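# Move the blanking panel from the bench into the empty shelf bay

## Task

Take the blanking panel off the work bench and set it down so that all of it lies within the empty bay of the parts shelving. Then open the gripper and pull the robot away. It only counts if the panel stays there without the robot holding or propping it, and the robot must not tip over or be left leaning.

## Robot and tools

Robot: a Hello Robot Stretch 3 with a single arm. It has a two-wheel base (0.33 m long, 0.34 m wide), a lift that slides up a mast, and a telescoping arm that reaches out to the robot's right side. A wrist on the arm carries the gripper. The base cannot move sideways. To move the gripper forward or back you drive the base. Turns pivot about the point midway between the drive wheels, 0.05 m behind the front edge. A stowed arm sweeps a circle of radius 0.28 m during a turn, and an unfolded level wrist reaches past that circle.

Frames: the base frame has its origin on the floor between the drive wheels, with x forward, y left and z up. hand_pose is reported in this frame, at the point where the closed fingertips meet. The odometry frame is the base frame as it stood at the start. Heading is positive to the left, between -3.142 and 3.142.

execute_actions takes {"actions": [...]}, and the actions run in order. An empty list just returns the current state and images. Each action may hold "robot", "steps" and "until".
- steps: an integer from 1 to 450, at 30 steps per second. Default is 1. {"steps": n} alone only waits.
- robot.base: exactly one key. translate_m is a straight drive in metres, an offset from where the base is when the command begins; positive is forward, and the magnitude is at most 1. rotate_rad is a turn in place in radians, also an offset; positive is counter-clockwise seen from above (left), and the magnitude is at most 3.2.
- robot.joints: absolute targets by name. Any joint you leave out keeps its current goal. lift_m runs 0 to 1.1 m (arm height). arm_m runs 0 to 0.52 m (extension). wrist_yaw_rad runs -1.345 to 4.42; 0 points along the arm, positive swings toward the front, and 3.0 is folded over the base. wrist_pitch_rad runs -1.57 to 0.451; 0 is level and negative tips the fingers down. wrist_roll_rad runs -2.911 to 2.911; at 0 the fingers sit side by side. gripper_m runs -0.089 to 0.179, and higher is wider. The real fingertip gap is smaller than this value: by 0.007 when nearly shut, by 0.025 when fully open, and zero below 0.007. head_pan_rad runs -3.953 to 1.73; 0 faces forward, positive turns left, and -1.57 looks along the arm. head_tilt_rad runs -1.53 to 0.419; negative looks down.
- robot.contact_limits: {"arm_m": e}, an effort percentage from 1 to 100 at which the arm motion halts. A lower value is gentler. It holds until arm_m's next command.
- robot may instead be a list of up to 8 commands run one after another, which may include {"pause_s": s} with s at most 15. It may also be {"stop": true}, which brakes everything and clears the queue.
Base and joint motions in one command start together and keep going across later actions. A new command overrides right away and throws out the rest of the old queue. If any value is out of range or invalid, the entire call is rejected and nothing runs.

until: {"robot": {"status": "ended"}} becomes true once nothing is moving and no queue is running. You can also test fields with comparisons, for example {"lift_m": [">", 0.3]} or {"arm_m_status": ["!=", "moving"]}, using the fields base_status, refusals, queue, queue_left, and for each joint its reading, its _goal and its _status. {"any": {"status": "ended"}} fires when any single motion ends.

Result lines: base_status with (moved of goal). joint_goals, joint_status and measured_speeds. refusals, queue and queue_left. Status words are moving, done, off_target (held away from the goal and still pushing), contact_stop (the joint went slack after pressing something), time_out, stopped, not_commanded and torque_fault (a wrist servo is off for about 10 s). Lines starting with refused:, dropped: or replaced: explain problems; they count actions and commands from 0. on_its_own reports goals the robot changed itself, slack or off joints, motors loaded at rest, and base lean. Other readings: base_tilt (degrees forward/right, with an offset of up to about 4), base_odometry, turned_by_wheels and turned_by_imu, motor_effort (% with the peak in brackets; positive pushes toward higher values), lidar_m (12 sectors of 30 degrees, the first straight ahead, going counter-clockwise, in a plane 0.17 m high), and wrist_depth_mm and head_depth_mm (7x7 grids of median depth). Each result includes images from head_camera, nav_camera and wrist_camera; the head pan and tilt aim the first two.

zoom_image: {"camera": name, "region": [x0, y0, x1, y1]} in pixels, measured from the top-left corner, at most 504x504. It gives a sharper look at the latest image.

finished_scene: {"scene": n} with the number of the current scene. Wait until all motion has ended before calling it.

Speed: the base is fast only when the arm is stowed (lift_m under 0.30, arm_m under 0.03, wrist_yaw_rad over 2.54). Otherwise it is capped at 0.10 m/s and 0.63 rad/s.

Gripping: close to a value below the object's width; lower values squeeze harder, but the stall guard may ease off and let things slip. To let go, open at least 0.02 past where the fingers made contact. Neither the readings nor done proves you are holding the object, so check the images.

Wrist safety: fold or unfold the wrist only with lift_m between 0.32 and 0.95, pitch -0.4 and roll near 0. Once folded, the lift may drop to 0.25. With yaw under -0.4, keep pitch at -0.5 or lower.

Avoid tipping. Pressing on something rigid with the gripper above about 0.45 m can topple the robot, and a second press after a contact_stop is riskier. Don't drive while the gripper holds or hooks something fixed, and take care reversing near furniture. If base_tilt shows a lean, undo the last move in small steps, free the gripper, and lower lift_m to about 0.2 if needed. Also avoid dropping or slamming the panel, hard collisions, and long wrist strain. Loose objects may occasionally get nudged.

Each tool is called as a command line: name --argument value for each argument, lists and objects as JSON in quotes; but a table of rows of numbers goes row by row, as --pt "numbers of a row", without its own name.

## Session

execute_actions --actions '[]'

Scene clock: 0.00 s.
robot.base_odometry: x=+0.000 y=+0.000 heading=+0.000 (m, m, rad; robot's odometry frame)
robot.turned_by_wheels: +0.000 (rad since the last result)
robot.turned_by_imu: +0.000 (rad since the last result)
robot.base_tilt: forward=-0.3 right=-0.5 (deg)
robot.lidar_m: 2.22 1.24 1.14 2.39 2.21 1.41 2.18 1.51 1.39 1.40 1.33 2.59
robot.head_depth_mm: 1629 2392 2396 2396 2397 2403 2053 / 1627 2484 2520 2497 2505 2542 2067 / 1693 2635 2592 2540 2491 2521 2094 / 1685 2711 2753 2806 2757 2614 2113 / 1769 2783 2901 2854 2890 2785 2119 / 1825 2807 3110 3162 3114 2945 2129 / 1832 2773 3106 3112 3136 3011 2153
robot.base_status: not_commanded
robot.joint_positions: lift_m=+0.366 arm_m=+0.003 wrist_yaw_rad=+3.010 wrist_pitch_rad=-0.502 wrist_roll_rad=+0.008 gripper_m=+0.037 head_pan_rad=-0.002 head_tilt_rad=+0.011
robot.joint_goals: lift_m=+0.366 arm_m=+0.003 wrist_yaw_rad=+3.010 wrist_pitch_rad=-0.502 wrist_roll_rad=+0.008 gripper_m=+0.037 head_pan_rad=-0.002 head_tilt_rad=+0.011
robot.joint_status: lift_m=not_commanded arm_m=not_commanded wrist_yaw_rad=not_commanded wrist_pitch_rad=not_commanded wrist_roll_rad=not_commanded gripper_m=not_commanded head_pan_rad=not_commanded head_tilt_rad=not_commanded
robot.measured_speeds: translate_m=+0.000 rotate_rad=+0.000 lift_m=+0.000 arm_m=+0.000 wrist_yaw_rad=+0.000 wrist_pitch_rad=+0.000 wrist_roll_rad=+0.000 head_pan_rad=+0.000 head_tilt_rad=+0.000
robot: refusals=0 queue=idle queue_left=0
robot.motor_effort: left_wheel=+0 right_wheel=+0 lift_m=+21 arm_m=+0 wrist_yaw_rad=+0 wrist_pitch_rad=+7 wrist_roll_rad=+0 gripper_m=-1 head_pan_rad=+0 head_tilt_rad=+1 (%)
robot.hand_pose: x=+0.0068 y=+0.0634 z=+0.3603 quat_wxyz=(+0.221, +0.697, +0.129, +0.669) (m; robot's base frame)
robot.wrist_depth_mm: - - - - - 953 920 / - - - - - - - / 962 918 963 - - - - / 763 753 764 786 754 816 808 / 637 648 - 661 660 660 664 / 544 546 - 550 576 569 575 / 482 501 - - 501 487 499
pictures: head_camera (sideways: a quarter turn clockwise sets it upright), nav_camera (sideways: a quarter turn counterclockwise sets it upright), wrist_camera
Images, in order (width x height): head_camera 896x504, nav_camera 672x504, wrist_camera 644x364.

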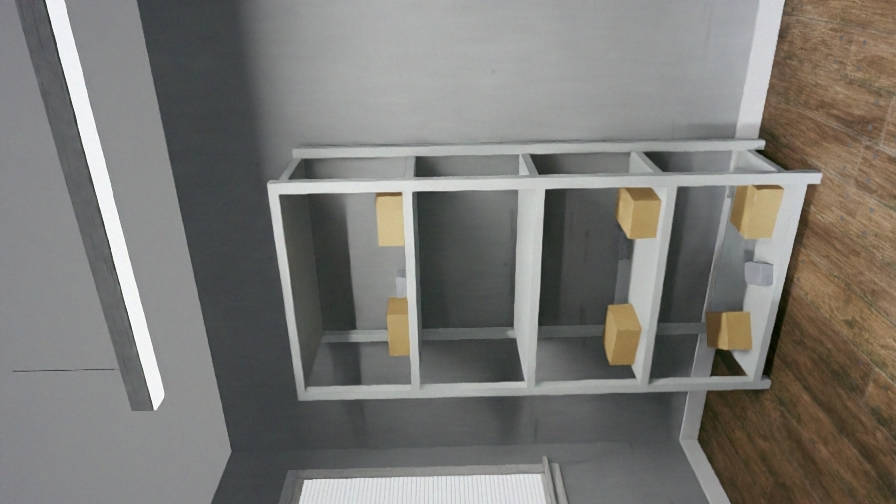

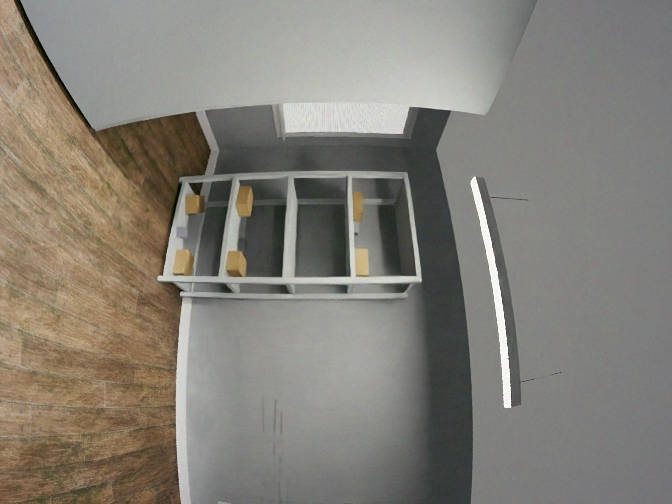

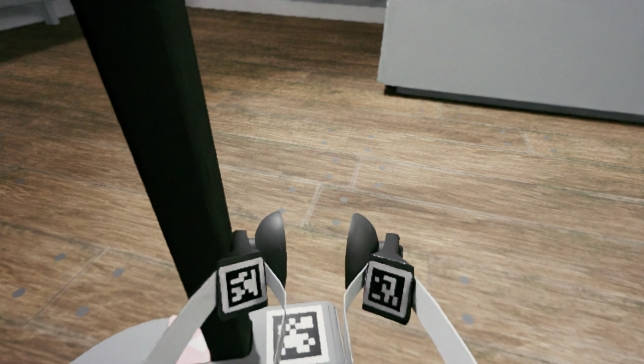

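execute_actions --actions '[{"robot": {"joints": {"head_pan_rad": 1.0, "head_tilt_rad": -0.4}}, "steps": 450, "until": {"robot": {"status": "ended"}}}]'

execute_actions --actions '[{"robot": {"joints": {"head_pan_rad": -1.0, "head_tilt_rad": -0.4}}, "steps": 450, "until": {"robot": {"status": "ended"}}}]'

Scene clock: 8.03 s.
robot.base_odometry: x=+0.000 y=+0.000 heading=+0.000 (m, m, rad; robot's odometry frame)
robot.turned_by_wheels: +0.000 (rad since the last result)
robot.turned_by_imu: +0.001 (rad since the last result)
robot.base_tilt: forward=-0.4 right=-0.5 (deg)
robot.lidar_m: 2.21 1.24 1.14 2.39 2.21 1.41 2.18 1.50 1.39 1.40 1.34 2.58
robot.head_depth_mm: 991 1068 1159 1272 1398 1522 1320 / 980 1054 1139 1256 1377 1496 1324 / 968 1038 1126 1216 1337 1480 1337 / 950 1026 1105 1206 1320 1458 1352 / 939 1008 1085 1180 1286 1448 1351 / 927 1004 1118 2422 2220 1691 1348 / 1932 2074 2220 2368 2255 1698 1369
robot.base_status: not_commanded
robot.joint_positions: lift_m=+0.366 arm_m=+0.003 wrist_yaw_rad=+3.010 wrist_pitch_rad=-0.502 wrist_roll_rad=+0.008 gripper_m=+0.037 head_pan_rad=+0.993 head_tilt_rad=-0.394
robot.joint_goals: lift_m=+0.366 arm_m=+0.003 wrist_yaw_rad=+3.010 wrist_pitch_rad=-0.502 wrist_roll_rad=+0.008 gripper_m=+0.037 head_pan_rad=+1.000 head_tilt_rad=-0.400
robot.joint_status: lift_m=not_commanded arm_m=not_commanded wrist_yaw_rad=not_commanded wrist_pitch_rad=not_commanded wrist_roll_rad=not_commanded gripper_m=not_commanded head_pan_rad=done head_tilt_rad=done
robot.measured_speeds: translate_m=+0.000 rotate_rad=+0.000 lift_m=+0.000 arm_m=+0.000 wrist_yaw_rad=+0.000 wrist_pitch_rad=+0.000 wrist_roll_rad=+0.000 head_pan_rad=+0.000 head_tilt_rad=+0.000
robot: refusals=0 queue=done queue_left=0
robot.motor_effort: left_wheel=+0(1) right_wheel=-1(1) lift_m=+20(21) arm_m=+0(0) wrist_yaw_rad=+0(0) wrist_pitch_rad=+7(7) wrist_roll_rad=+0(0) gripper_m=-1(0) head_pan_rad=+3(32) head_tilt_rad=-2(19) (%)
robot.hand_pose: x=+0.0068 y=+0.0634 z=+0.3603 quat_wxyz=(+0.221, +0.697, +0.129, +0.669) (m; robot's base frame)
robot.wrist_depth_mm: - - - - - 955 897 / - - - - - - - / 936 923 930 - - - - / 736 773 781 756 757 778 793 / 648 643 - 661 670 675 674 / 541 544 - 555 565 563 574 / 482 514 - - 485 486 494
pictures: head_camera (sideways: a quarter turn clockwise sets it upright), nav_camera (sideways: a quarter turn counterclockwise sets it upright), wrist_camera
Images, in order (width x height): head_camera 896x504, nav_camera 672x504, wrist_camera 644x364.

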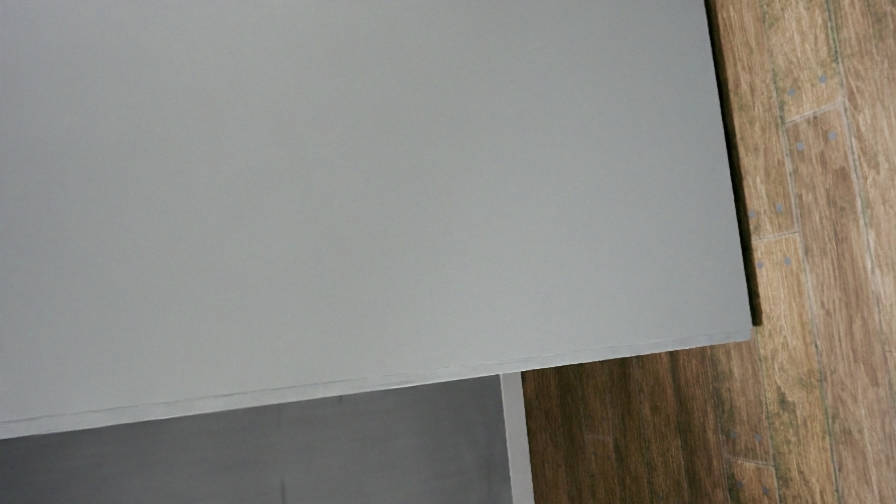

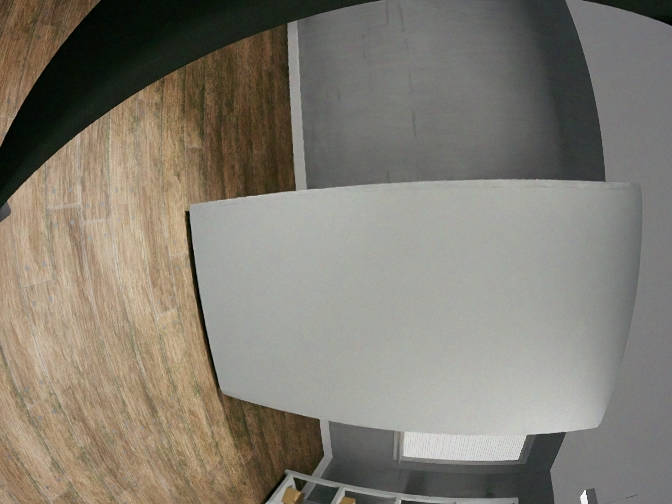

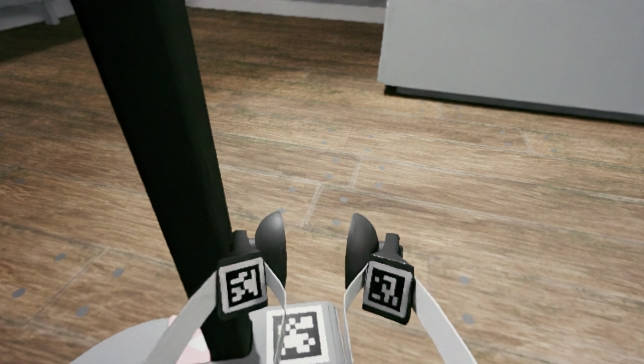

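Scene clock: 9.60 s.
robot.base_odometry: x=+0.000 y=+0.000 heading=+0.000 (m, m, rad; robot's odometry frame)
robot.turned_by_wheels: +0.000 (rad since the last result)
robot.turned_by_imu: +0.000 (rad since the last result)
robot.base_tilt: forward=-0.4 right=-0.5 (deg)
robot.lidar_m: 2.22 1.24 1.14 2.39 2.20 1.41 2.18 1.51 1.39 1.40 1.34 2.58
robot.head_depth_mm: 1505 1587 1683 1699 1762 1630 1328 / 1672 1799 1902 1741 1754 1607 1329 / 1894 2053 2209 1798 1924 1667 1339 / 2204 2391 2614 2820 2177 1674 1340 / 2408 2585 2780 2921 2222 1696 1358 / 2311 2430 2587 2742 2212 1688 1366 / 2178 2316 2441 2617 2239 1696 1360
robot.base_status: not_commanded
robot.joint_positions: lift_m=+0.366 arm_m=+0.003 wrist_yaw_rad=+3.010 wrist_pitch_rad=-0.502 wrist_roll_rad=+0.008 gripper_m=+0.037 head_pan_rad=-0.993 head_tilt_rad=-0.395
robot.joint_goals: lift_m=+0.366 arm_m=+0.003 wrist_yaw_rad=+3.010 wrist_pitch_rad=-0.502 wrist_roll_rad=+0.008 gripper_m=+0.037 head_pan_rad=-1.000 head_tilt_rad=-0.400
robot.joint_status: lift_m=not_commanded arm_m=not_commanded wrist_yaw_rad=not_commanded wrist_pitch_rad=not_commanded wrist_roll_rad=not_commanded gripper_m=not_commanded head_pan_rad=done head_tilt_rad=done
robot.measured_speeds: translate_m=+0.000 rotate_rad=+0.000 lift_m=+0.000 arm_m=+0.000 wrist_yaw_rad=+0.000 wrist_pitch_rad=+0.000 wrist_roll_rad=+0.000 head_pan_rad=+0.000 head_tilt_rad=+0.000
robot: refusals=0 queue=done queue_left=0
robot.motor_effort: left_wheel=+0(0) right_wheel=-1(1) lift_m=+21(21) arm_m=+0(0) wrist_yaw_rad=+0(0) wrist_pitch_rad=+7(7) wrist_roll_rad=+0(0) gripper_m=-1(1) head_pan_rad=-3(34) head_tilt_rad=-2(1) (%)
robot.hand_pose: x=+0.0068 y=+0.0634 z=+0.3603 quat_wxyz=(+0.221, +0.697, +0.129, +0.669) (m; robot's base frame)
robot.wrist_depth_mm: - - - - - 973 918 / - - - - - - - / 941 915 979 - - - - / 766 745 743 773 768 791 803 / 627 640 - 666 668 669 668 / 546 542 - 570 581 556 581 / 482 513 - - 495 498 502
pictures: head_camera (sideways: a quarter turn clockwise sets it upright), nav_camera (sideways: a quarter turn counterclockwise sets it upright), wrist_camera
Images, in order (width x height): head_camera 896x504, nav_camera 672x504, wrist_camera 644x364.

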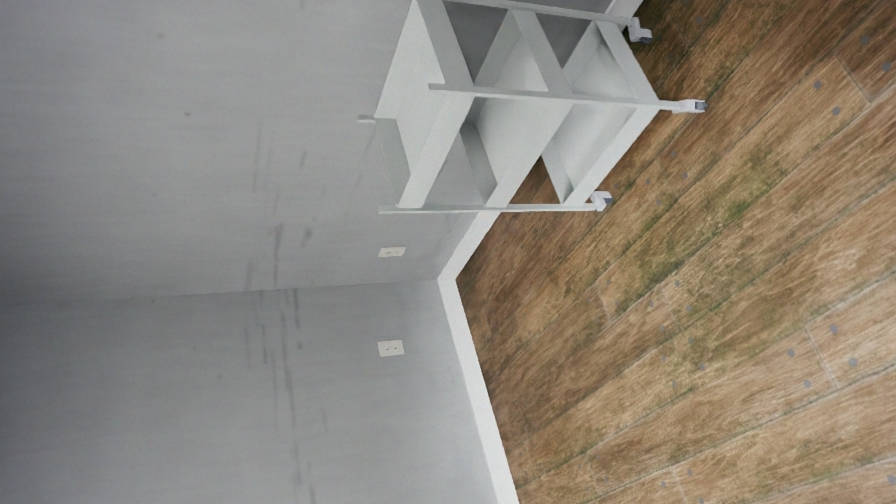

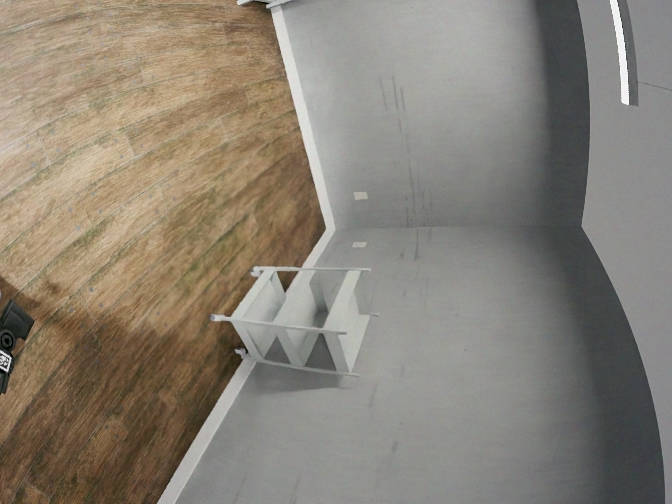

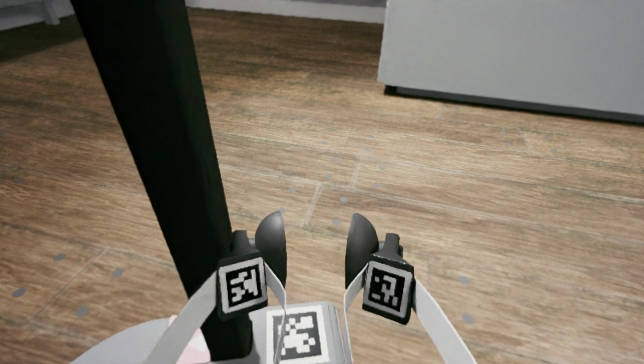

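execute_actions --actions '[{"robot": {"joints": {"head_pan_rad": -3.3, "head_tilt_rad": -0.4}}, "steps": 450, "until": {"robot": {"status": "ended"}}}]'

Scene clock: 12.93 s.
robot.base_odometry: x=+0.000 y=+0.000 heading=+0.000 (m, m, rad; robot's odometry frame)
robot.turned_by_wheels: +0.000 (rad since the last result)
robot.turned_by_imu: +0.001 (rad since the last result)
robot.base_tilt: forward=-0.4 right=-0.6 (deg)
robot.lidar_m: 2.22 1.24 1.14 2.39 2.20 1.41 2.18 1.50 1.39 1.40 1.33 2.58
robot.head_depth_mm: 1732 1864 1993 2129 2055 1656 1327 / 1804 1919 2087 2245 2141 1643 1336 / 1836 1993 2139 2322 2193 1648 1345 / 1892 2020 2209 2391 2219 1667 1336 / 1954 2116 2279 2499 2194 1690 1357 / 2000 2169 2377 2552 2211 1710 1364 / 2045 2161 2249 2284 2165 1708 1363
robot.base_status: not_commanded
robot.joint_positions: lift_m=+0.366 arm_m=+0.003 wrist_yaw_rad=+3.010 wrist_pitch_rad=-0.502 wrist_roll_rad=+0.008 gripper_m=+0.037 head_pan_rad=-3.293 head_tilt_rad=-0.395
robot.joint_goals: lift_m=+0.366 arm_m=+0.003 wrist_yaw_rad=+3.010 wrist_pitch_rad=-0.502 wrist_roll_rad=+0.008 gripper_m=+0.037 head_pan_rad=-3.300 head_tilt_rad=-0.400
robot.joint_status: lift_m=not_commanded arm_m=not_commanded wrist_yaw_rad=not_commanded wrist_pitch_rad=not_commanded wrist_roll_rad=not_commanded gripper_m=not_commanded head_pan_rad=done head_tilt_rad=done
robot.measured_speeds: translate_m=+0.000 rotate_rad=+0.000 lift_m=+0.000 arm_m=+0.000 wrist_yaw_rad=+0.000 wrist_pitch_rad=+0.000 wrist_roll_rad=+0.000 head_pan_rad=+0.000 head_tilt_rad=+0.000
robot: refusals=0 queue=done queue_left=0
robot.motor_effort: left_wheel=+1(0) right_wheel=+0(0) lift_m=+21(20) arm_m=+0(0) wrist_yaw_rad=+0(0) wrist_pitch_rad=+7(7) wrist_roll_rad=+0(0) gripper_m=-1(1) head_pan_rad=-3(31) head_tilt_rad=-2(1) (%)
robot.hand_pose: x=+0.0068 y=+0.0634 z=+0.3603 quat_wxyz=(+0.221, +0.697, +0.129, +0.669) (m; robot's base frame)
robot.wrist_depth_mm: - - - - - 940 919 / - - - - - - - / 942 924 970 - - - - / 750 763 761 775 787 807 828 / 631 641 - 660 671 670 665 / 533 551 - 562 567 562 567 / 480 507 - - 489 496 491
pictures: head_camera (sideways: a quarter turn clockwise sets it upright), nav_camera (sideways: a quarter turn counterclockwise sets it upright), wrist_camera
Images, in order (width x height): head_camera 896x504, nav_camera 672x504, wrist_camera 644x364.

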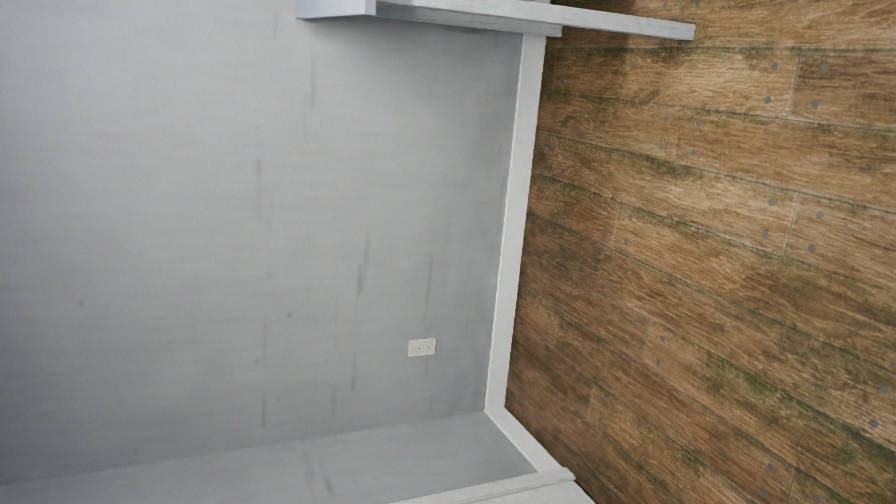

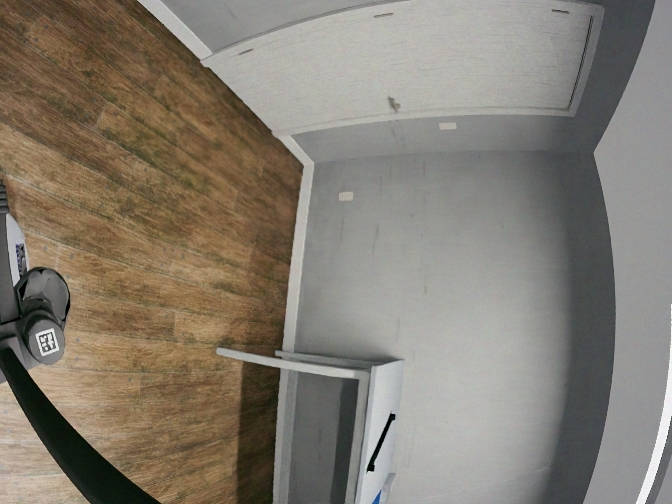

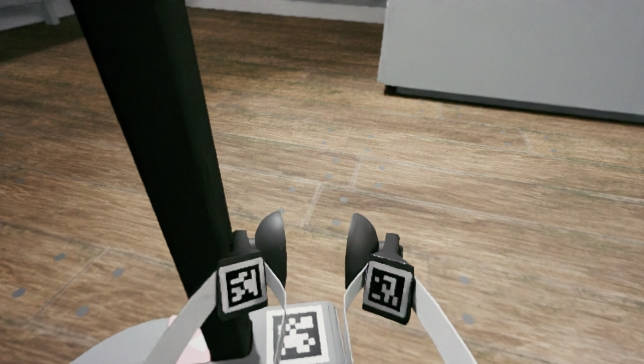

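execute_actions --actions '[{"robot": {"joints": {"head_pan_rad": -3.95, "head_tilt_rad": -0.3}}, "steps": 450, "until": {"robot": {"status": "ended"}}}]'

Scene clock: 16.13 s.
robot.base_odometry: x=+0.000 y=+0.000 heading=+0.000 (m, m, rad; robot's odometry frame)
robot.turned_by_wheels: +0.000 (rad since the last result)
robot.turned_by_imu: +0.001 (rad since the last result)
robot.base_tilt: forward=-0.4 right=-0.4 (deg)
robot.lidar_m: 2.22 1.24 1.14 2.38 2.20 1.41 2.18 1.50 1.39 1.40 1.33 2.58
robot.head_depth_mm: - - - - - - - / 2119 2260 2299 - - - - / 2063 2182 2260 2498 2447 1824 1431 / 1972 2102 2180 2337 2387 1843 1441 / 1915 2013 2115 1647 2332 1839 1444 / 1852 1950 2051 1511 2210 1793 1451 / 1777 1887 1983 2094 2203 1867 1461
robot.base_status: not_commanded
robot.joint_positions: lift_m=+0.366 arm_m=+0.003 wrist_yaw_rad=+3.010 wrist_pitch_rad=-0.502 wrist_roll_rad=+0.008 gripper_m=+0.037 head_pan_rad=-3.943 head_tilt_rad=-0.310
robot.joint_goals: lift_m=+0.366 arm_m=+0.003 wrist_yaw_rad=+3.010 wrist_pitch_rad=-0.502 wrist_roll_rad=+0.008 gripper_m=+0.037 head_pan_rad=-3.950 head_tilt_rad=-0.300
robot.joint_status: lift_m=not_commanded arm_m=not_commanded wrist_yaw_rad=not_commanded wrist_pitch_rad=not_commanded wrist_roll_rad=not_commanded gripper_m=not_commanded head_pan_rad=done head_tilt_rad=done
robot.measured_speeds: translate_m=+0.000 rotate_rad=+0.000 lift_m=+0.000 arm_m=+0.000 wrist_yaw_rad=+0.000 wrist_pitch_rad=+0.000 wrist_roll_rad=+0.000 head_pan_rad=+0.000 head_tilt_rad=+0.000
robot: refusals=0 queue=done queue_left=0
robot.motor_effort: left_wheel=+0(1) right_wheel=+0(0) lift_m=+21(21) arm_m=+0(0) wrist_yaw_rad=+0(0) wrist_pitch_rad=+7(7) wrist_roll_rad=+0(0) gripper_m=-1(0) head_pan_rad=-3(32) head_tilt_rad=+4(12) (%)
robot.hand_pose: x=+0.0068 y=+0.0634 z=+0.3603 quat_wxyz=(+0.221, +0.697, +0.129, +0.669) (m; robot's base frame)
robot.wrist_depth_mm: - - - - - 944 884 / - - - - - - - / 956 900 947 - - - - / 745 739 784 776 802 786 793 / 633 646 - 655 670 672 665 / 541 542 - 552 586 558 570 / 479 497 - - 491 496 503
pictures: head_camera (sideways: a quarter turn clockwise sets it upright), nav_camera (sideways: a quarter turn counterclockwise sets it upright), wrist_camera
Images, in order (width x height): head_camera 896x504, nav_camera 672x504, wrist_camera 644x364.

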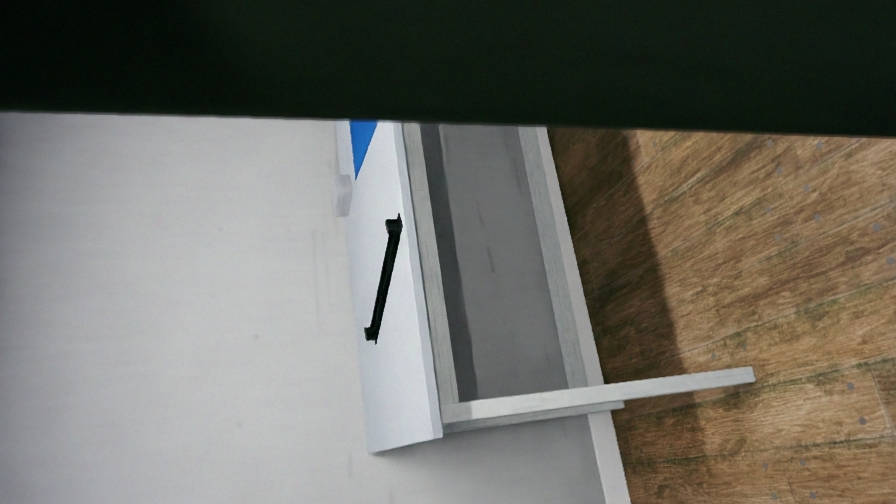

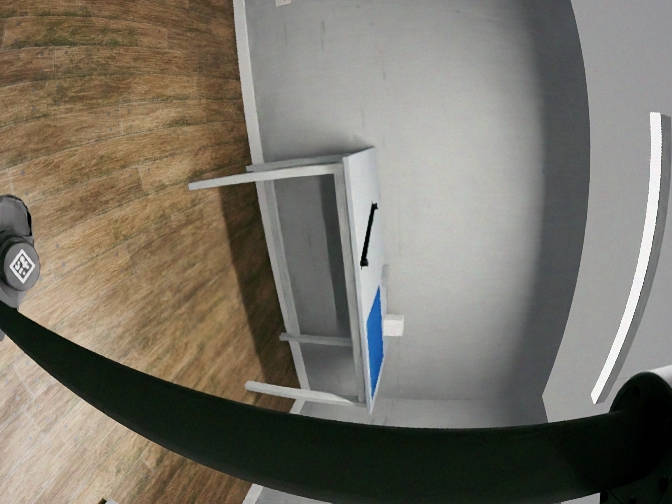

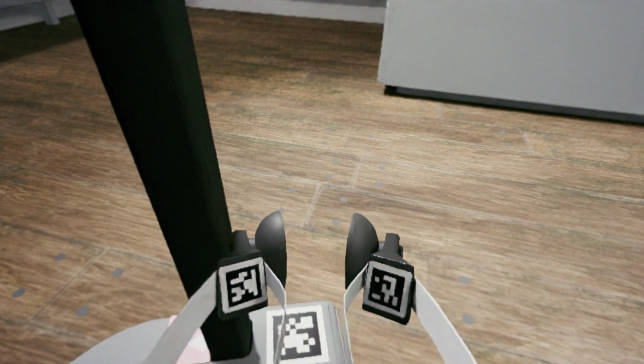

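zoom_image --camera "head_camera" --region '[300, 110, 480, 470]'

Region (300, 110, 480, 470) of head_camera's 896x504 image, scaled by 1.400, with more detail than that image has.

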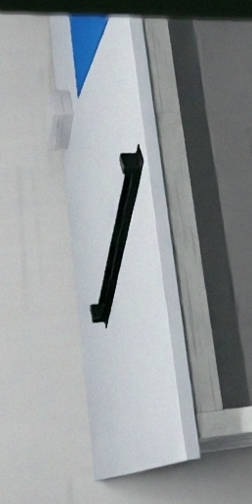

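execute_actions --actions '[{"robot": [{"joints": {"lift_m": 0.28, "head_pan_rad": -1.57, "head_tilt_rad": -0.6}}, {"base": {"rotate_rad": -0.95}}, {"base": {"translate_m": -1.0}}, {"base": {"translate_m": -0.28}}, {"base": {"rotate_rad": -1.0}}], "steps": 450, "until": {"robot": {"status": "ended"}}}]'

Scene clock: 100.47 s.
robot.base_odometry: x=-0.745 y=+1.041 heading=-1.950 (m, m, rad; robot's odometry frame)
robot.turned_by_wheels: -1.950 (rad since the last result)
robot.turned_by_imu: -1.969 (rad since the last result)
robot.base_tilt: forward=-0.4 right=-0.5 (deg)
robot.lidar_m: 2.03 2.14 2.58 1.73 1.26 1.44 1.69 0.92 0.99 0.96 1.01 0.60
robot.head_depth_mm: 875 975 858 637 498 430 1177 / 880 977 895 643 500 433 1185 / 888 981 904 649 505 435 1186 / 887 988 917 652 508 437 1192 / 887 992 928 656 507 441 1205 / 894 993 936 664 516 454 1205 / 897 998 953 671 517 460 1215
robot.base_status: done (rotate_rad -0.9999 of -1.0000)
robot.joint_positions: lift_m=+0.281 arm_m=+0.003 wrist_yaw_rad=+3.010 wrist_pitch_rad=-0.502 wrist_roll_rad=+0.008 gripper_m=+0.037 head_pan_rad=-1.577 head_tilt_rad=-0.593
robot.joint_goals: lift_m=+0.280 arm_m=+0.003 wrist_yaw_rad=+3.010 wrist_pitch_rad=-0.502 wrist_roll_rad=+0.008 gripper_m=+0.037 head_pan_rad=-1.570 head_tilt_rad=-0.600
robot.joint_status: lift_m=done arm_m=not_commanded wrist_yaw_rad=not_commanded wrist_pitch_rad=not_commanded wrist_roll_rad=not_commanded gripper_m=not_commanded head_pan_rad=done head_tilt_rad=done
robot.measured_speeds: translate_m=+0.000 rotate_rad=+0.000 lift_m=+0.000 arm_m=+0.000 wrist_yaw_rad=+0.000 wrist_pitch_rad=+0.000 wrist_roll_rad=+0.000 head_pan_rad=+0.000 head_tilt_rad=+0.000
robot: refusals=0 queue=done queue_left=0
robot.motor_effort: left_wheel=+3(8) right_wheel=-2(9) lift_m=+9(19) arm_m=-1(0) wrist_yaw_rad=+0(0) wrist_pitch_rad=+7(7) wrist_roll_rad=+0(0) gripper_m=-1(1) head_pan_rad=+3(35) head_tilt_rad=-3(18) (%)
robot.hand_pose: x=+0.0068 y=+0.0634 z=+0.2751 quat_wxyz=(+0.221, +0.697, +0.129, +0.669) (m; robot's base frame)
robot.wrist_depth_mm: 849 - - - - - - / 943 - - - - - - / 772 769 803 821 822 822 855 / 627 636 635 643 650 654 670 / 525 533 - 558 553 555 557 / 469 - - - 476 468 476 / - - - - 405 408 408
pictures: head_camera (sideways: a quarter turn clockwise sets it upright), nav_camera (sideways: a quarter turn counterclockwise sets it upright), wrist_camera
Images, in order (width x height): head_camera 896x504, nav_camera 672x504, wrist_camera 644x364.

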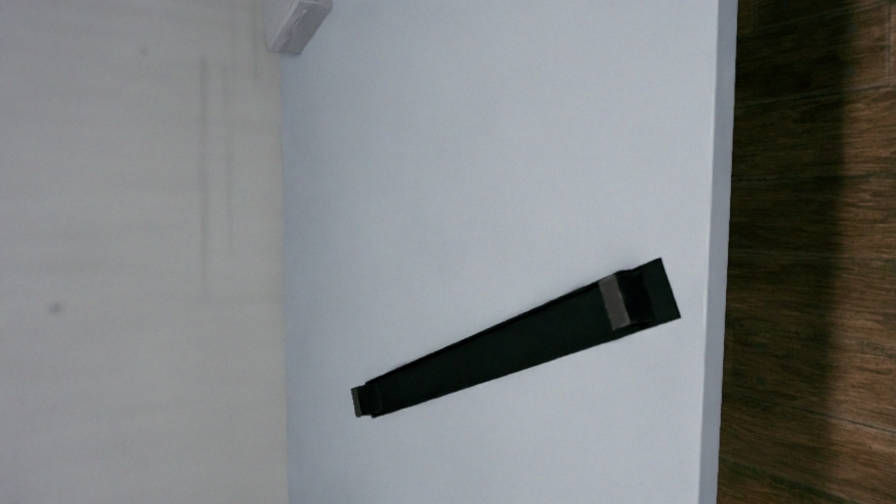

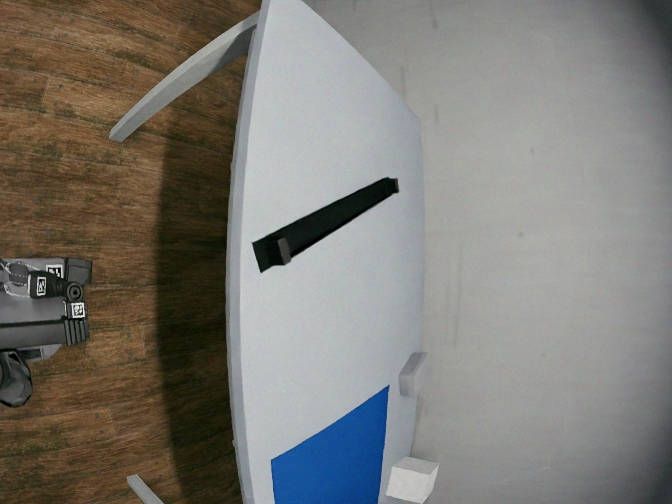

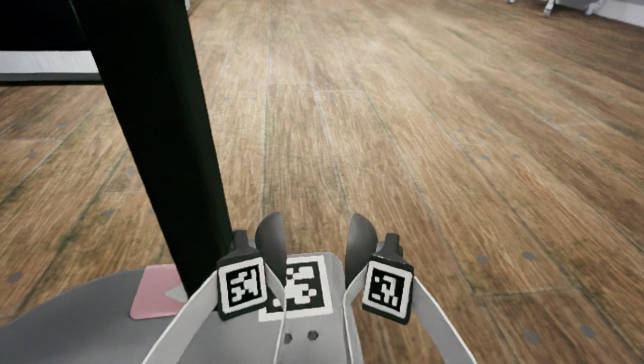

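zoom_image --camera "head_camera" --region '[330, 240, 700, 430]'

Region (330, 240, 700, 430) of head_camera's 896x504 image, scaled by 1.362, with more detail than that image has; it fills the top 259 rows of this view, and the rest is white.

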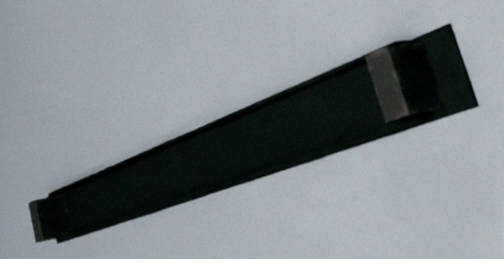

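zoom_image --camera "head_camera" --region '[560, 245, 700, 345]'

zoom_image --camera "head_camera" --region '[340, 340, 480, 430]'

Region (560, 245, 700, 345) of head_camera's 896x504 image, scaled by 3.600, with more detail than that image has; it fills the top 360 rows of this view, and the rest is white.

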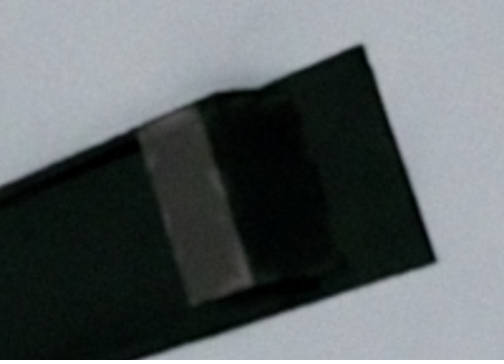

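Region (340, 340, 480, 430) of head_camera's 896x504 image, scaled by 3.600, with more detail than that image has; it fills the top 324 rows of this view, and the rest is white.

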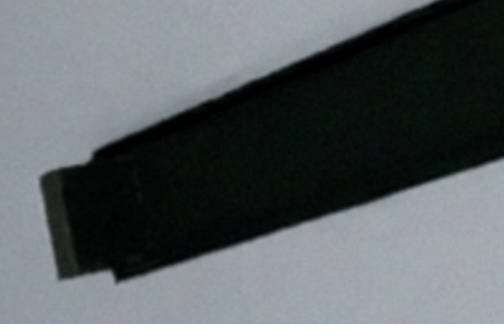

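execute_actions --actions '[{"robot": {"joints": {"lift_m": 0.52, "wrist_pitch_rad": -0.4, "wrist_roll_rad": 0.0, "head_pan_rad": -1.57, "head_tilt_rad": -1.2}}, "steps": 450, "until": {"robot": {"status": "ended"}}}]'

Scene clock: 154.80 s.
robot.base_odometry: x=-0.745 y=+1.041 heading=-1.950 (m, m, rad; robot's odometry frame)
robot.turned_by_wheels: +0.000 (rad since the last result)
robot.turned_by_imu: +0.001 (rad since the last result)
robot.base_tilt: forward=-0.4 right=-0.6 (deg)
robot.lidar_m: 2.03 2.15 2.58 1.73 1.26 1.44 1.69 0.93 0.99 0.96 1.02 0.60
robot.head_depth_mm: 478 435 1401 1327 1221 1152 - / 482 437 1406 1330 - - - / 484 440 1418 1344 - - 1074 / 490 445 1429 1346 1240 1170 1083 / 493 432 1430 1351 1264 1181 1101 / 493 451 1447 1371 1262 1181 1109 / 504 454 1457 1376 1278 1182 1112
robot.base_status: done (rotate_rad -0.9999 of -1.0000)
robot.joint_positions: lift_m=+0.519 arm_m=+0.003 wrist_yaw_rad=+3.010 wrist_pitch_rad=-0.424 wrist_roll_rad=+0.007 gripper_m=+0.037 head_pan_rad=-1.577 head_tilt_rad=-1.185
robot.joint_goals: lift_m=+0.520 arm_m=+0.003 wrist_yaw_rad=+3.010 wrist_pitch_rad=-0.400 wrist_roll_rad=+0.000 gripper_m=+0.037 head_pan_rad=-1.570 head_tilt_rad=-1.200
robot.joint_status: lift_m=done arm_m=not_commanded wrist_yaw_rad=not_commanded wrist_pitch_rad=done wrist_roll_rad=done gripper_m=not_commanded head_pan_rad=done head_tilt_rad=done
robot.measured_speeds: translate_m=+0.000 rotate_rad=+0.000 lift_m=+0.000 arm_m=+0.000 wrist_yaw_rad=+0.000 wrist_pitch_rad=+0.000 wrist_roll_rad=+0.000 head_pan_rad=+0.000 head_tilt_rad=+0.000
robot: refusals=0 queue=done queue_left=0
robot.motor_effort: left_wheel=+2(3) right_wheel=-3(3) lift_m=+31(34) arm_m=+0(0) wrist_yaw_rad=+0(0) wrist_pitch_rad=+12(14) wrist_roll_rad=-3(1) gripper_m=-1(1) head_pan_rad=+2(6) head_tilt_rad=-6(27) (%)
robot.hand_pose: x=+0.0081 y=+0.0739 z=+0.5307 quat_wxyz=(+0.195, +0.702, +0.102, +0.678) (m; robot's base frame)
robot.wrist_depth_mm: 853 - - - - - - / 889 - - - - - - / - - - - - - - / - - - - - - - / 878 907 - 926 - 942 925 / 773 751 - 768 810 805 817 / 648 659 669 667 687 682 701
pictures: head_camera (sideways: a quarter turn clockwise sets it upright), nav_camera (sideways: a quarter turn counterclockwise sets it upright), wrist_camera
Images, in order (width x height): head_camera 896x504, nav_camera 672x504, wrist_camera 644x364.

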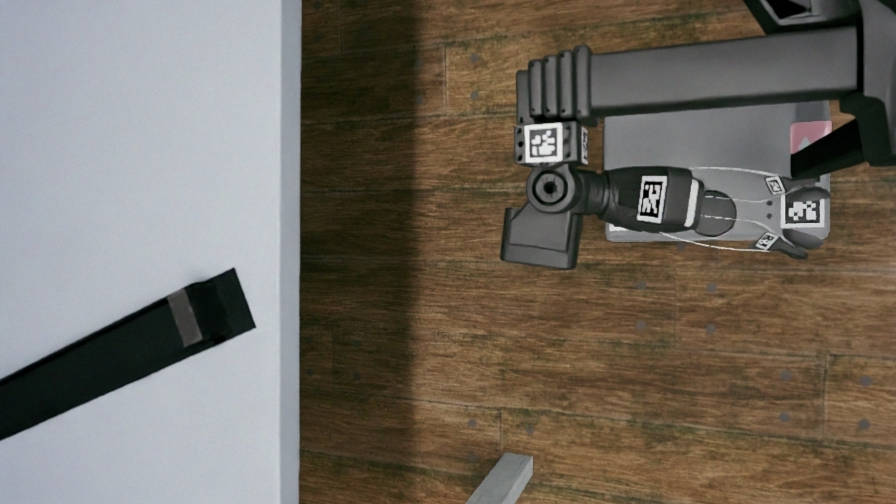

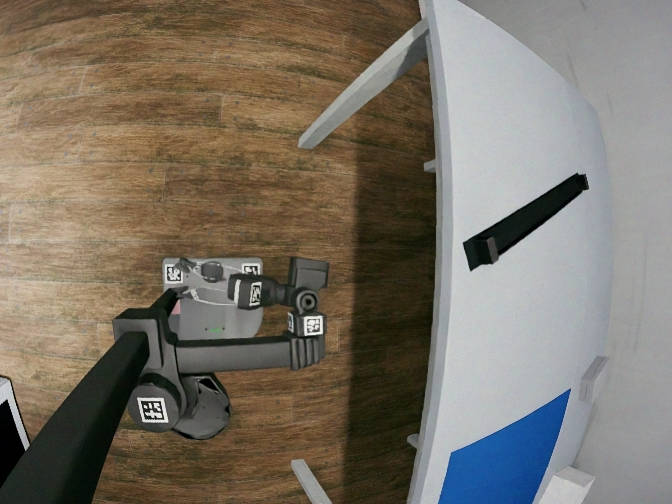

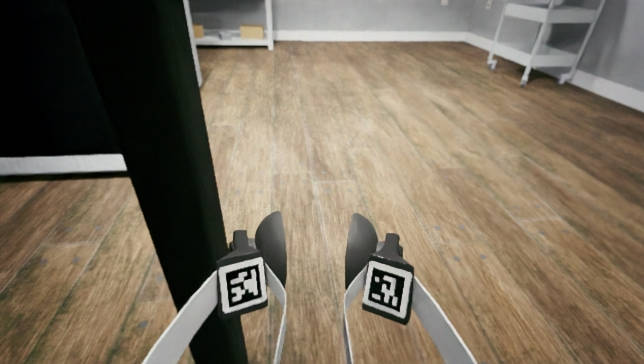

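execute_actions --actions '[{"robot": [{"joints": {"lift_m": 0.94, "head_tilt_rad": -0.75}, "base": {"translate_m": 0.18}}, {"joints": {"wrist_yaw_rad": 0.0, "gripper_m": 0.12}}, {"joints": {"lift_m": 1.1, "wrist_pitch_rad": -1.2, "arm_m": 0.15}}], "steps": 450, "until": {"robot": {"status": "ended"}}}]'

Scene clock: 177.07 s.
robot.base_odometry: x=-0.811 y=+0.874 heading=-1.950 (m, m, rad; robot's odometry frame)
robot.turned_by_wheels: +0.000 (rad since the last result)
robot.turned_by_imu: +0.004 (rad since the last result)
robot.base_tilt: forward=-0.4 right=-0.5 (deg)
robot.lidar_m: 1.85 1.96 2.47 3.18 1.25 1.43 1.09 1.10 0.99 0.97 0.46 0.48
robot.head_depth_mm: - 866 644 513 433 1263 1106 / - - 616 502 449 1274 1119 / - - - 523 457 1289 1118 / 910 897 641 513 461 1293 1123 / 915 907 672 531 475 1298 1134 / 919 927 676 535 477 1310 1090 / 924 998 683 539 483 818 1122
robot.base_status: done (translate_m +0.1800 of +0.1800)
robot.joint_positions: lift_m=+1.099 arm_m=+0.150 wrist_yaw_rad=+0.000 wrist_pitch_rad=-1.199 wrist_roll_rad=-0.007 gripper_m=+0.120 head_pan_rad=-1.577 head_tilt_rad=-0.754
robot.joint_goals: lift_m=+1.100 arm_m=+0.150 wrist_yaw_rad=+0.000 wrist_pitch_rad=-1.200 wrist_roll_rad=+0.000 gripper_m=+0.120 head_pan_rad=-1.570 head_tilt_rad=-0.750
robot.joint_status: lift_m=done arm_m=done wrist_yaw_rad=done wrist_pitch_rad=done wrist_roll_rad=done gripper_m=done head_pan_rad=done head_tilt_rad=done
robot.measured_speeds: translate_m=+0.000 rotate_rad=+0.000 lift_m=+0.000 arm_m=+0.000 wrist_yaw_rad=+0.000 wrist_pitch_rad=+0.000 wrist_roll_rad=+0.000 head_pan_rad=+0.000 head_tilt_rad=+0.000
robot: refusals=0 queue=done queue_left=0
robot.motor_effort: left_wheel=+3(9) right_wheel=-3(5) lift_m=+31(33) arm_m=+3(5) wrist_yaw_rad=+0(8) wrist_pitch_rad=+0(97) wrist_roll_rad=+3(24) gripper_m=-1(83) head_pan_rad=+2(3) head_tilt_rad=+1(21) (%)
robot.hand_pose: x=-0.0216 y=-0.3651 z=+0.9905 quat_wxyz=(+0.586, +0.400, -0.581, -0.398) (m; robot's base frame)
robot.wrist_depth_mm: 269 270 276 275 278 282 285 / 259 262 267 267 271 271 271 / 252 252 258 254 259 261 265 / 245 244 247 249 250 252 255 / 236 237 240 239 241 245 244 / 228 - 230 234 231 239 239 / 225 227 226 226 224 228 230
pictures: head_camera (sideways: a quarter turn clockwise sets it upright), nav_camera (sideways: a quarter turn counterclockwise sets it upright), wrist_camera
Images, in order (width x height): head_camera 896x504, nav_camera 672x504, wrist_camera 644x364.

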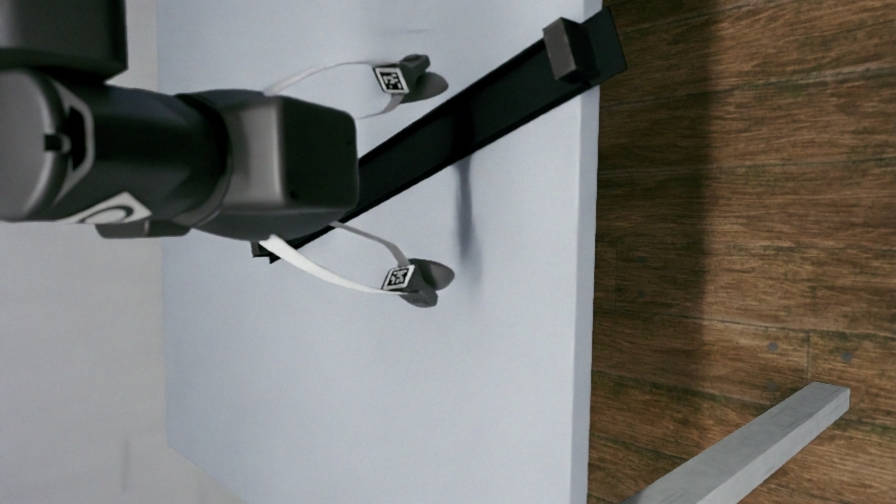

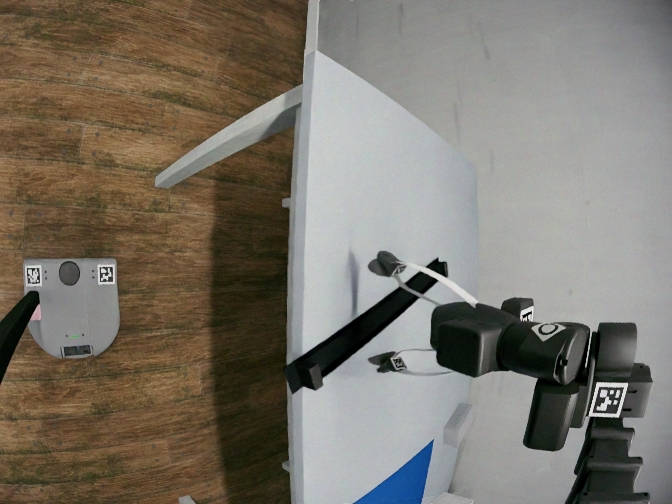

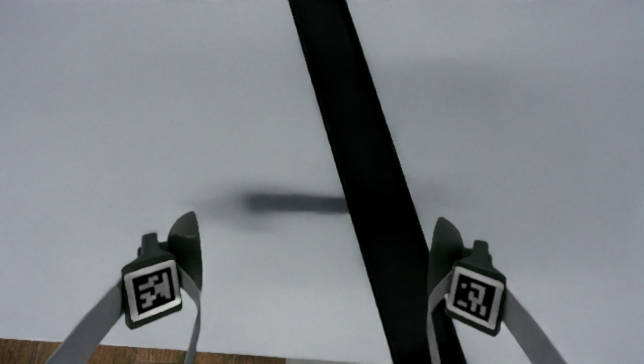

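execute_actions --actions '[{"robot": {"joints": {"wrist_pitch_rad": -1.57, "arm_m": 0.385, "wrist_roll_rad": 0.33, "head_tilt_rad": -0.6}}, "steps": 450, "until": {"robot": {"status": "ended"}}}]'

Scene clock: 209.43 s.
robot.base_odometry: x=-0.811 y=+0.874 heading=-1.950 (m, m, rad; robot's odometry frame)
robot.turned_by_wheels: +0.000 (rad since the last result)
robot.turned_by_imu: +0.001 (rad since the last result)
robot.base_tilt: forward=-0.4 right=-0.5 (deg)
robot.lidar_m: 1.85 1.96 2.47 3.15 1.26 1.44 1.09 1.10 0.99 0.97 0.46 0.48
robot.head_depth_mm: 878 980 856 623 491 400 1174 / - 978 864 607 489 436 1174 / - - 829 632 497 443 1185 / 894 979 885 637 502 445 1189 / 895 1002 900 645 505 1302 1194 / 899 1010 908 651 509 1321 1202 / 903 1005 1077 656 510 1320 807
robot.base_status: done (translate_m +0.1800 of +0.1800)
robot.joint_positions: lift_m=+1.099 arm_m=+0.385 wrist_yaw_rad=+0.000 wrist_pitch_rad=-1.562 wrist_roll_rad=+0.324 gripper_m=+0.120 head_pan_rad=-1.577 head_tilt_rad=-0.606
robot.joint_goals: lift_m=+1.100 arm_m=+0.385 wrist_yaw_rad=+0.000 wrist_pitch_rad=-1.570 wrist_roll_rad=+0.330 gripper_m=+0.120 head_pan_rad=-1.570 head_tilt_rad=-0.600
robot.joint_status: lift_m=done arm_m=done wrist_yaw_rad=done wrist_pitch_rad=done wrist_roll_rad=done gripper_m=done head_pan_rad=done head_tilt_rad=done
robot.measured_speeds: translate_m=+0.000 rotate_rad=+0.000 lift_m=+0.000 arm_m=+0.000 wrist_yaw_rad=+0.000 wrist_pitch_rad=+0.000 wrist_roll_rad=+0.000 head_pan_rad=+0.000 head_tilt_rad=+0.000
robot: refusals=0 queue=done queue_left=0
robot.motor_effort: left_wheel=+2(2) right_wheel=-2(3) lift_m=+31(31) arm_m=+3(3) wrist_yaw_rad=+0(0) wrist_pitch_rad=-4(1) wrist_roll_rad=+2(3) gripper_m=-1(1) head_pan_rad=+3(3) head_tilt_rad=+2(12) (%)
robot.hand_pose: x=-0.0216 y=-0.5077 z=+0.9815 quat_wxyz=(+0.415, +0.411, -0.576, -0.572) (m; robot's base frame)
robot.wrist_depth_mm: 208 209 209 209 210 211 210 / 213 214 213 215 215 216 216 / 219 219 218 217 220 219 222 / 224 224 223 222 223 225 224 / 229 229 231 229 228 230 231 / 234 - 235 236 234 234 239 / 239 241 241 241 238 244 243
pictures: head_camera (sideways: a quarter turn clockwise sets it upright), nav_camera (sideways: a quarter turn counterclockwise sets it upright), wrist_camera
Images, in order (width x height): head_camera 896x504, nav_camera 672x504, wrist_camera 644x364.

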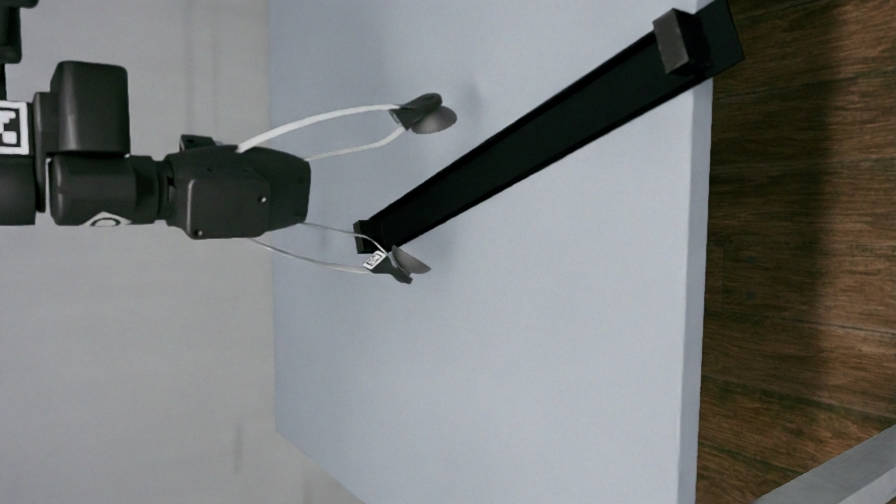

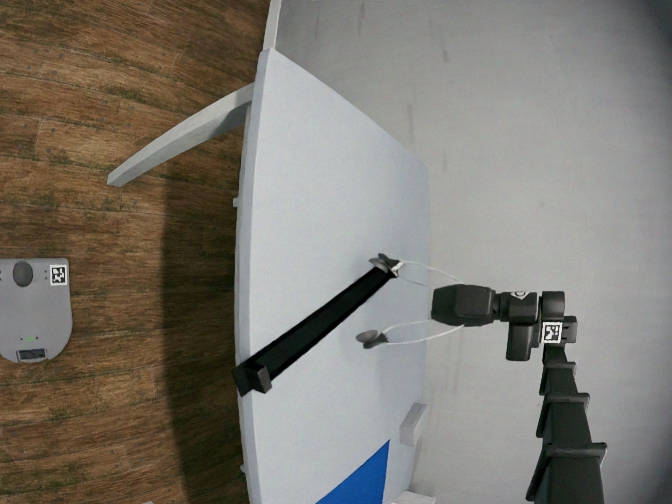

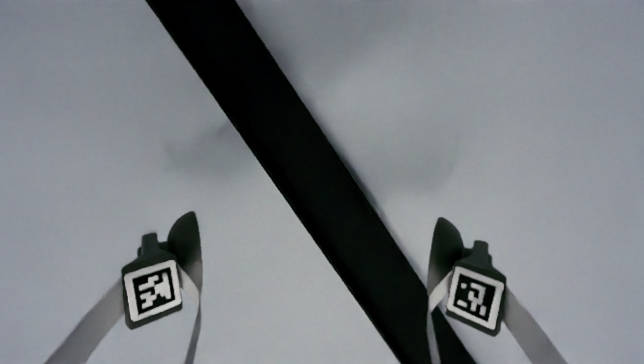

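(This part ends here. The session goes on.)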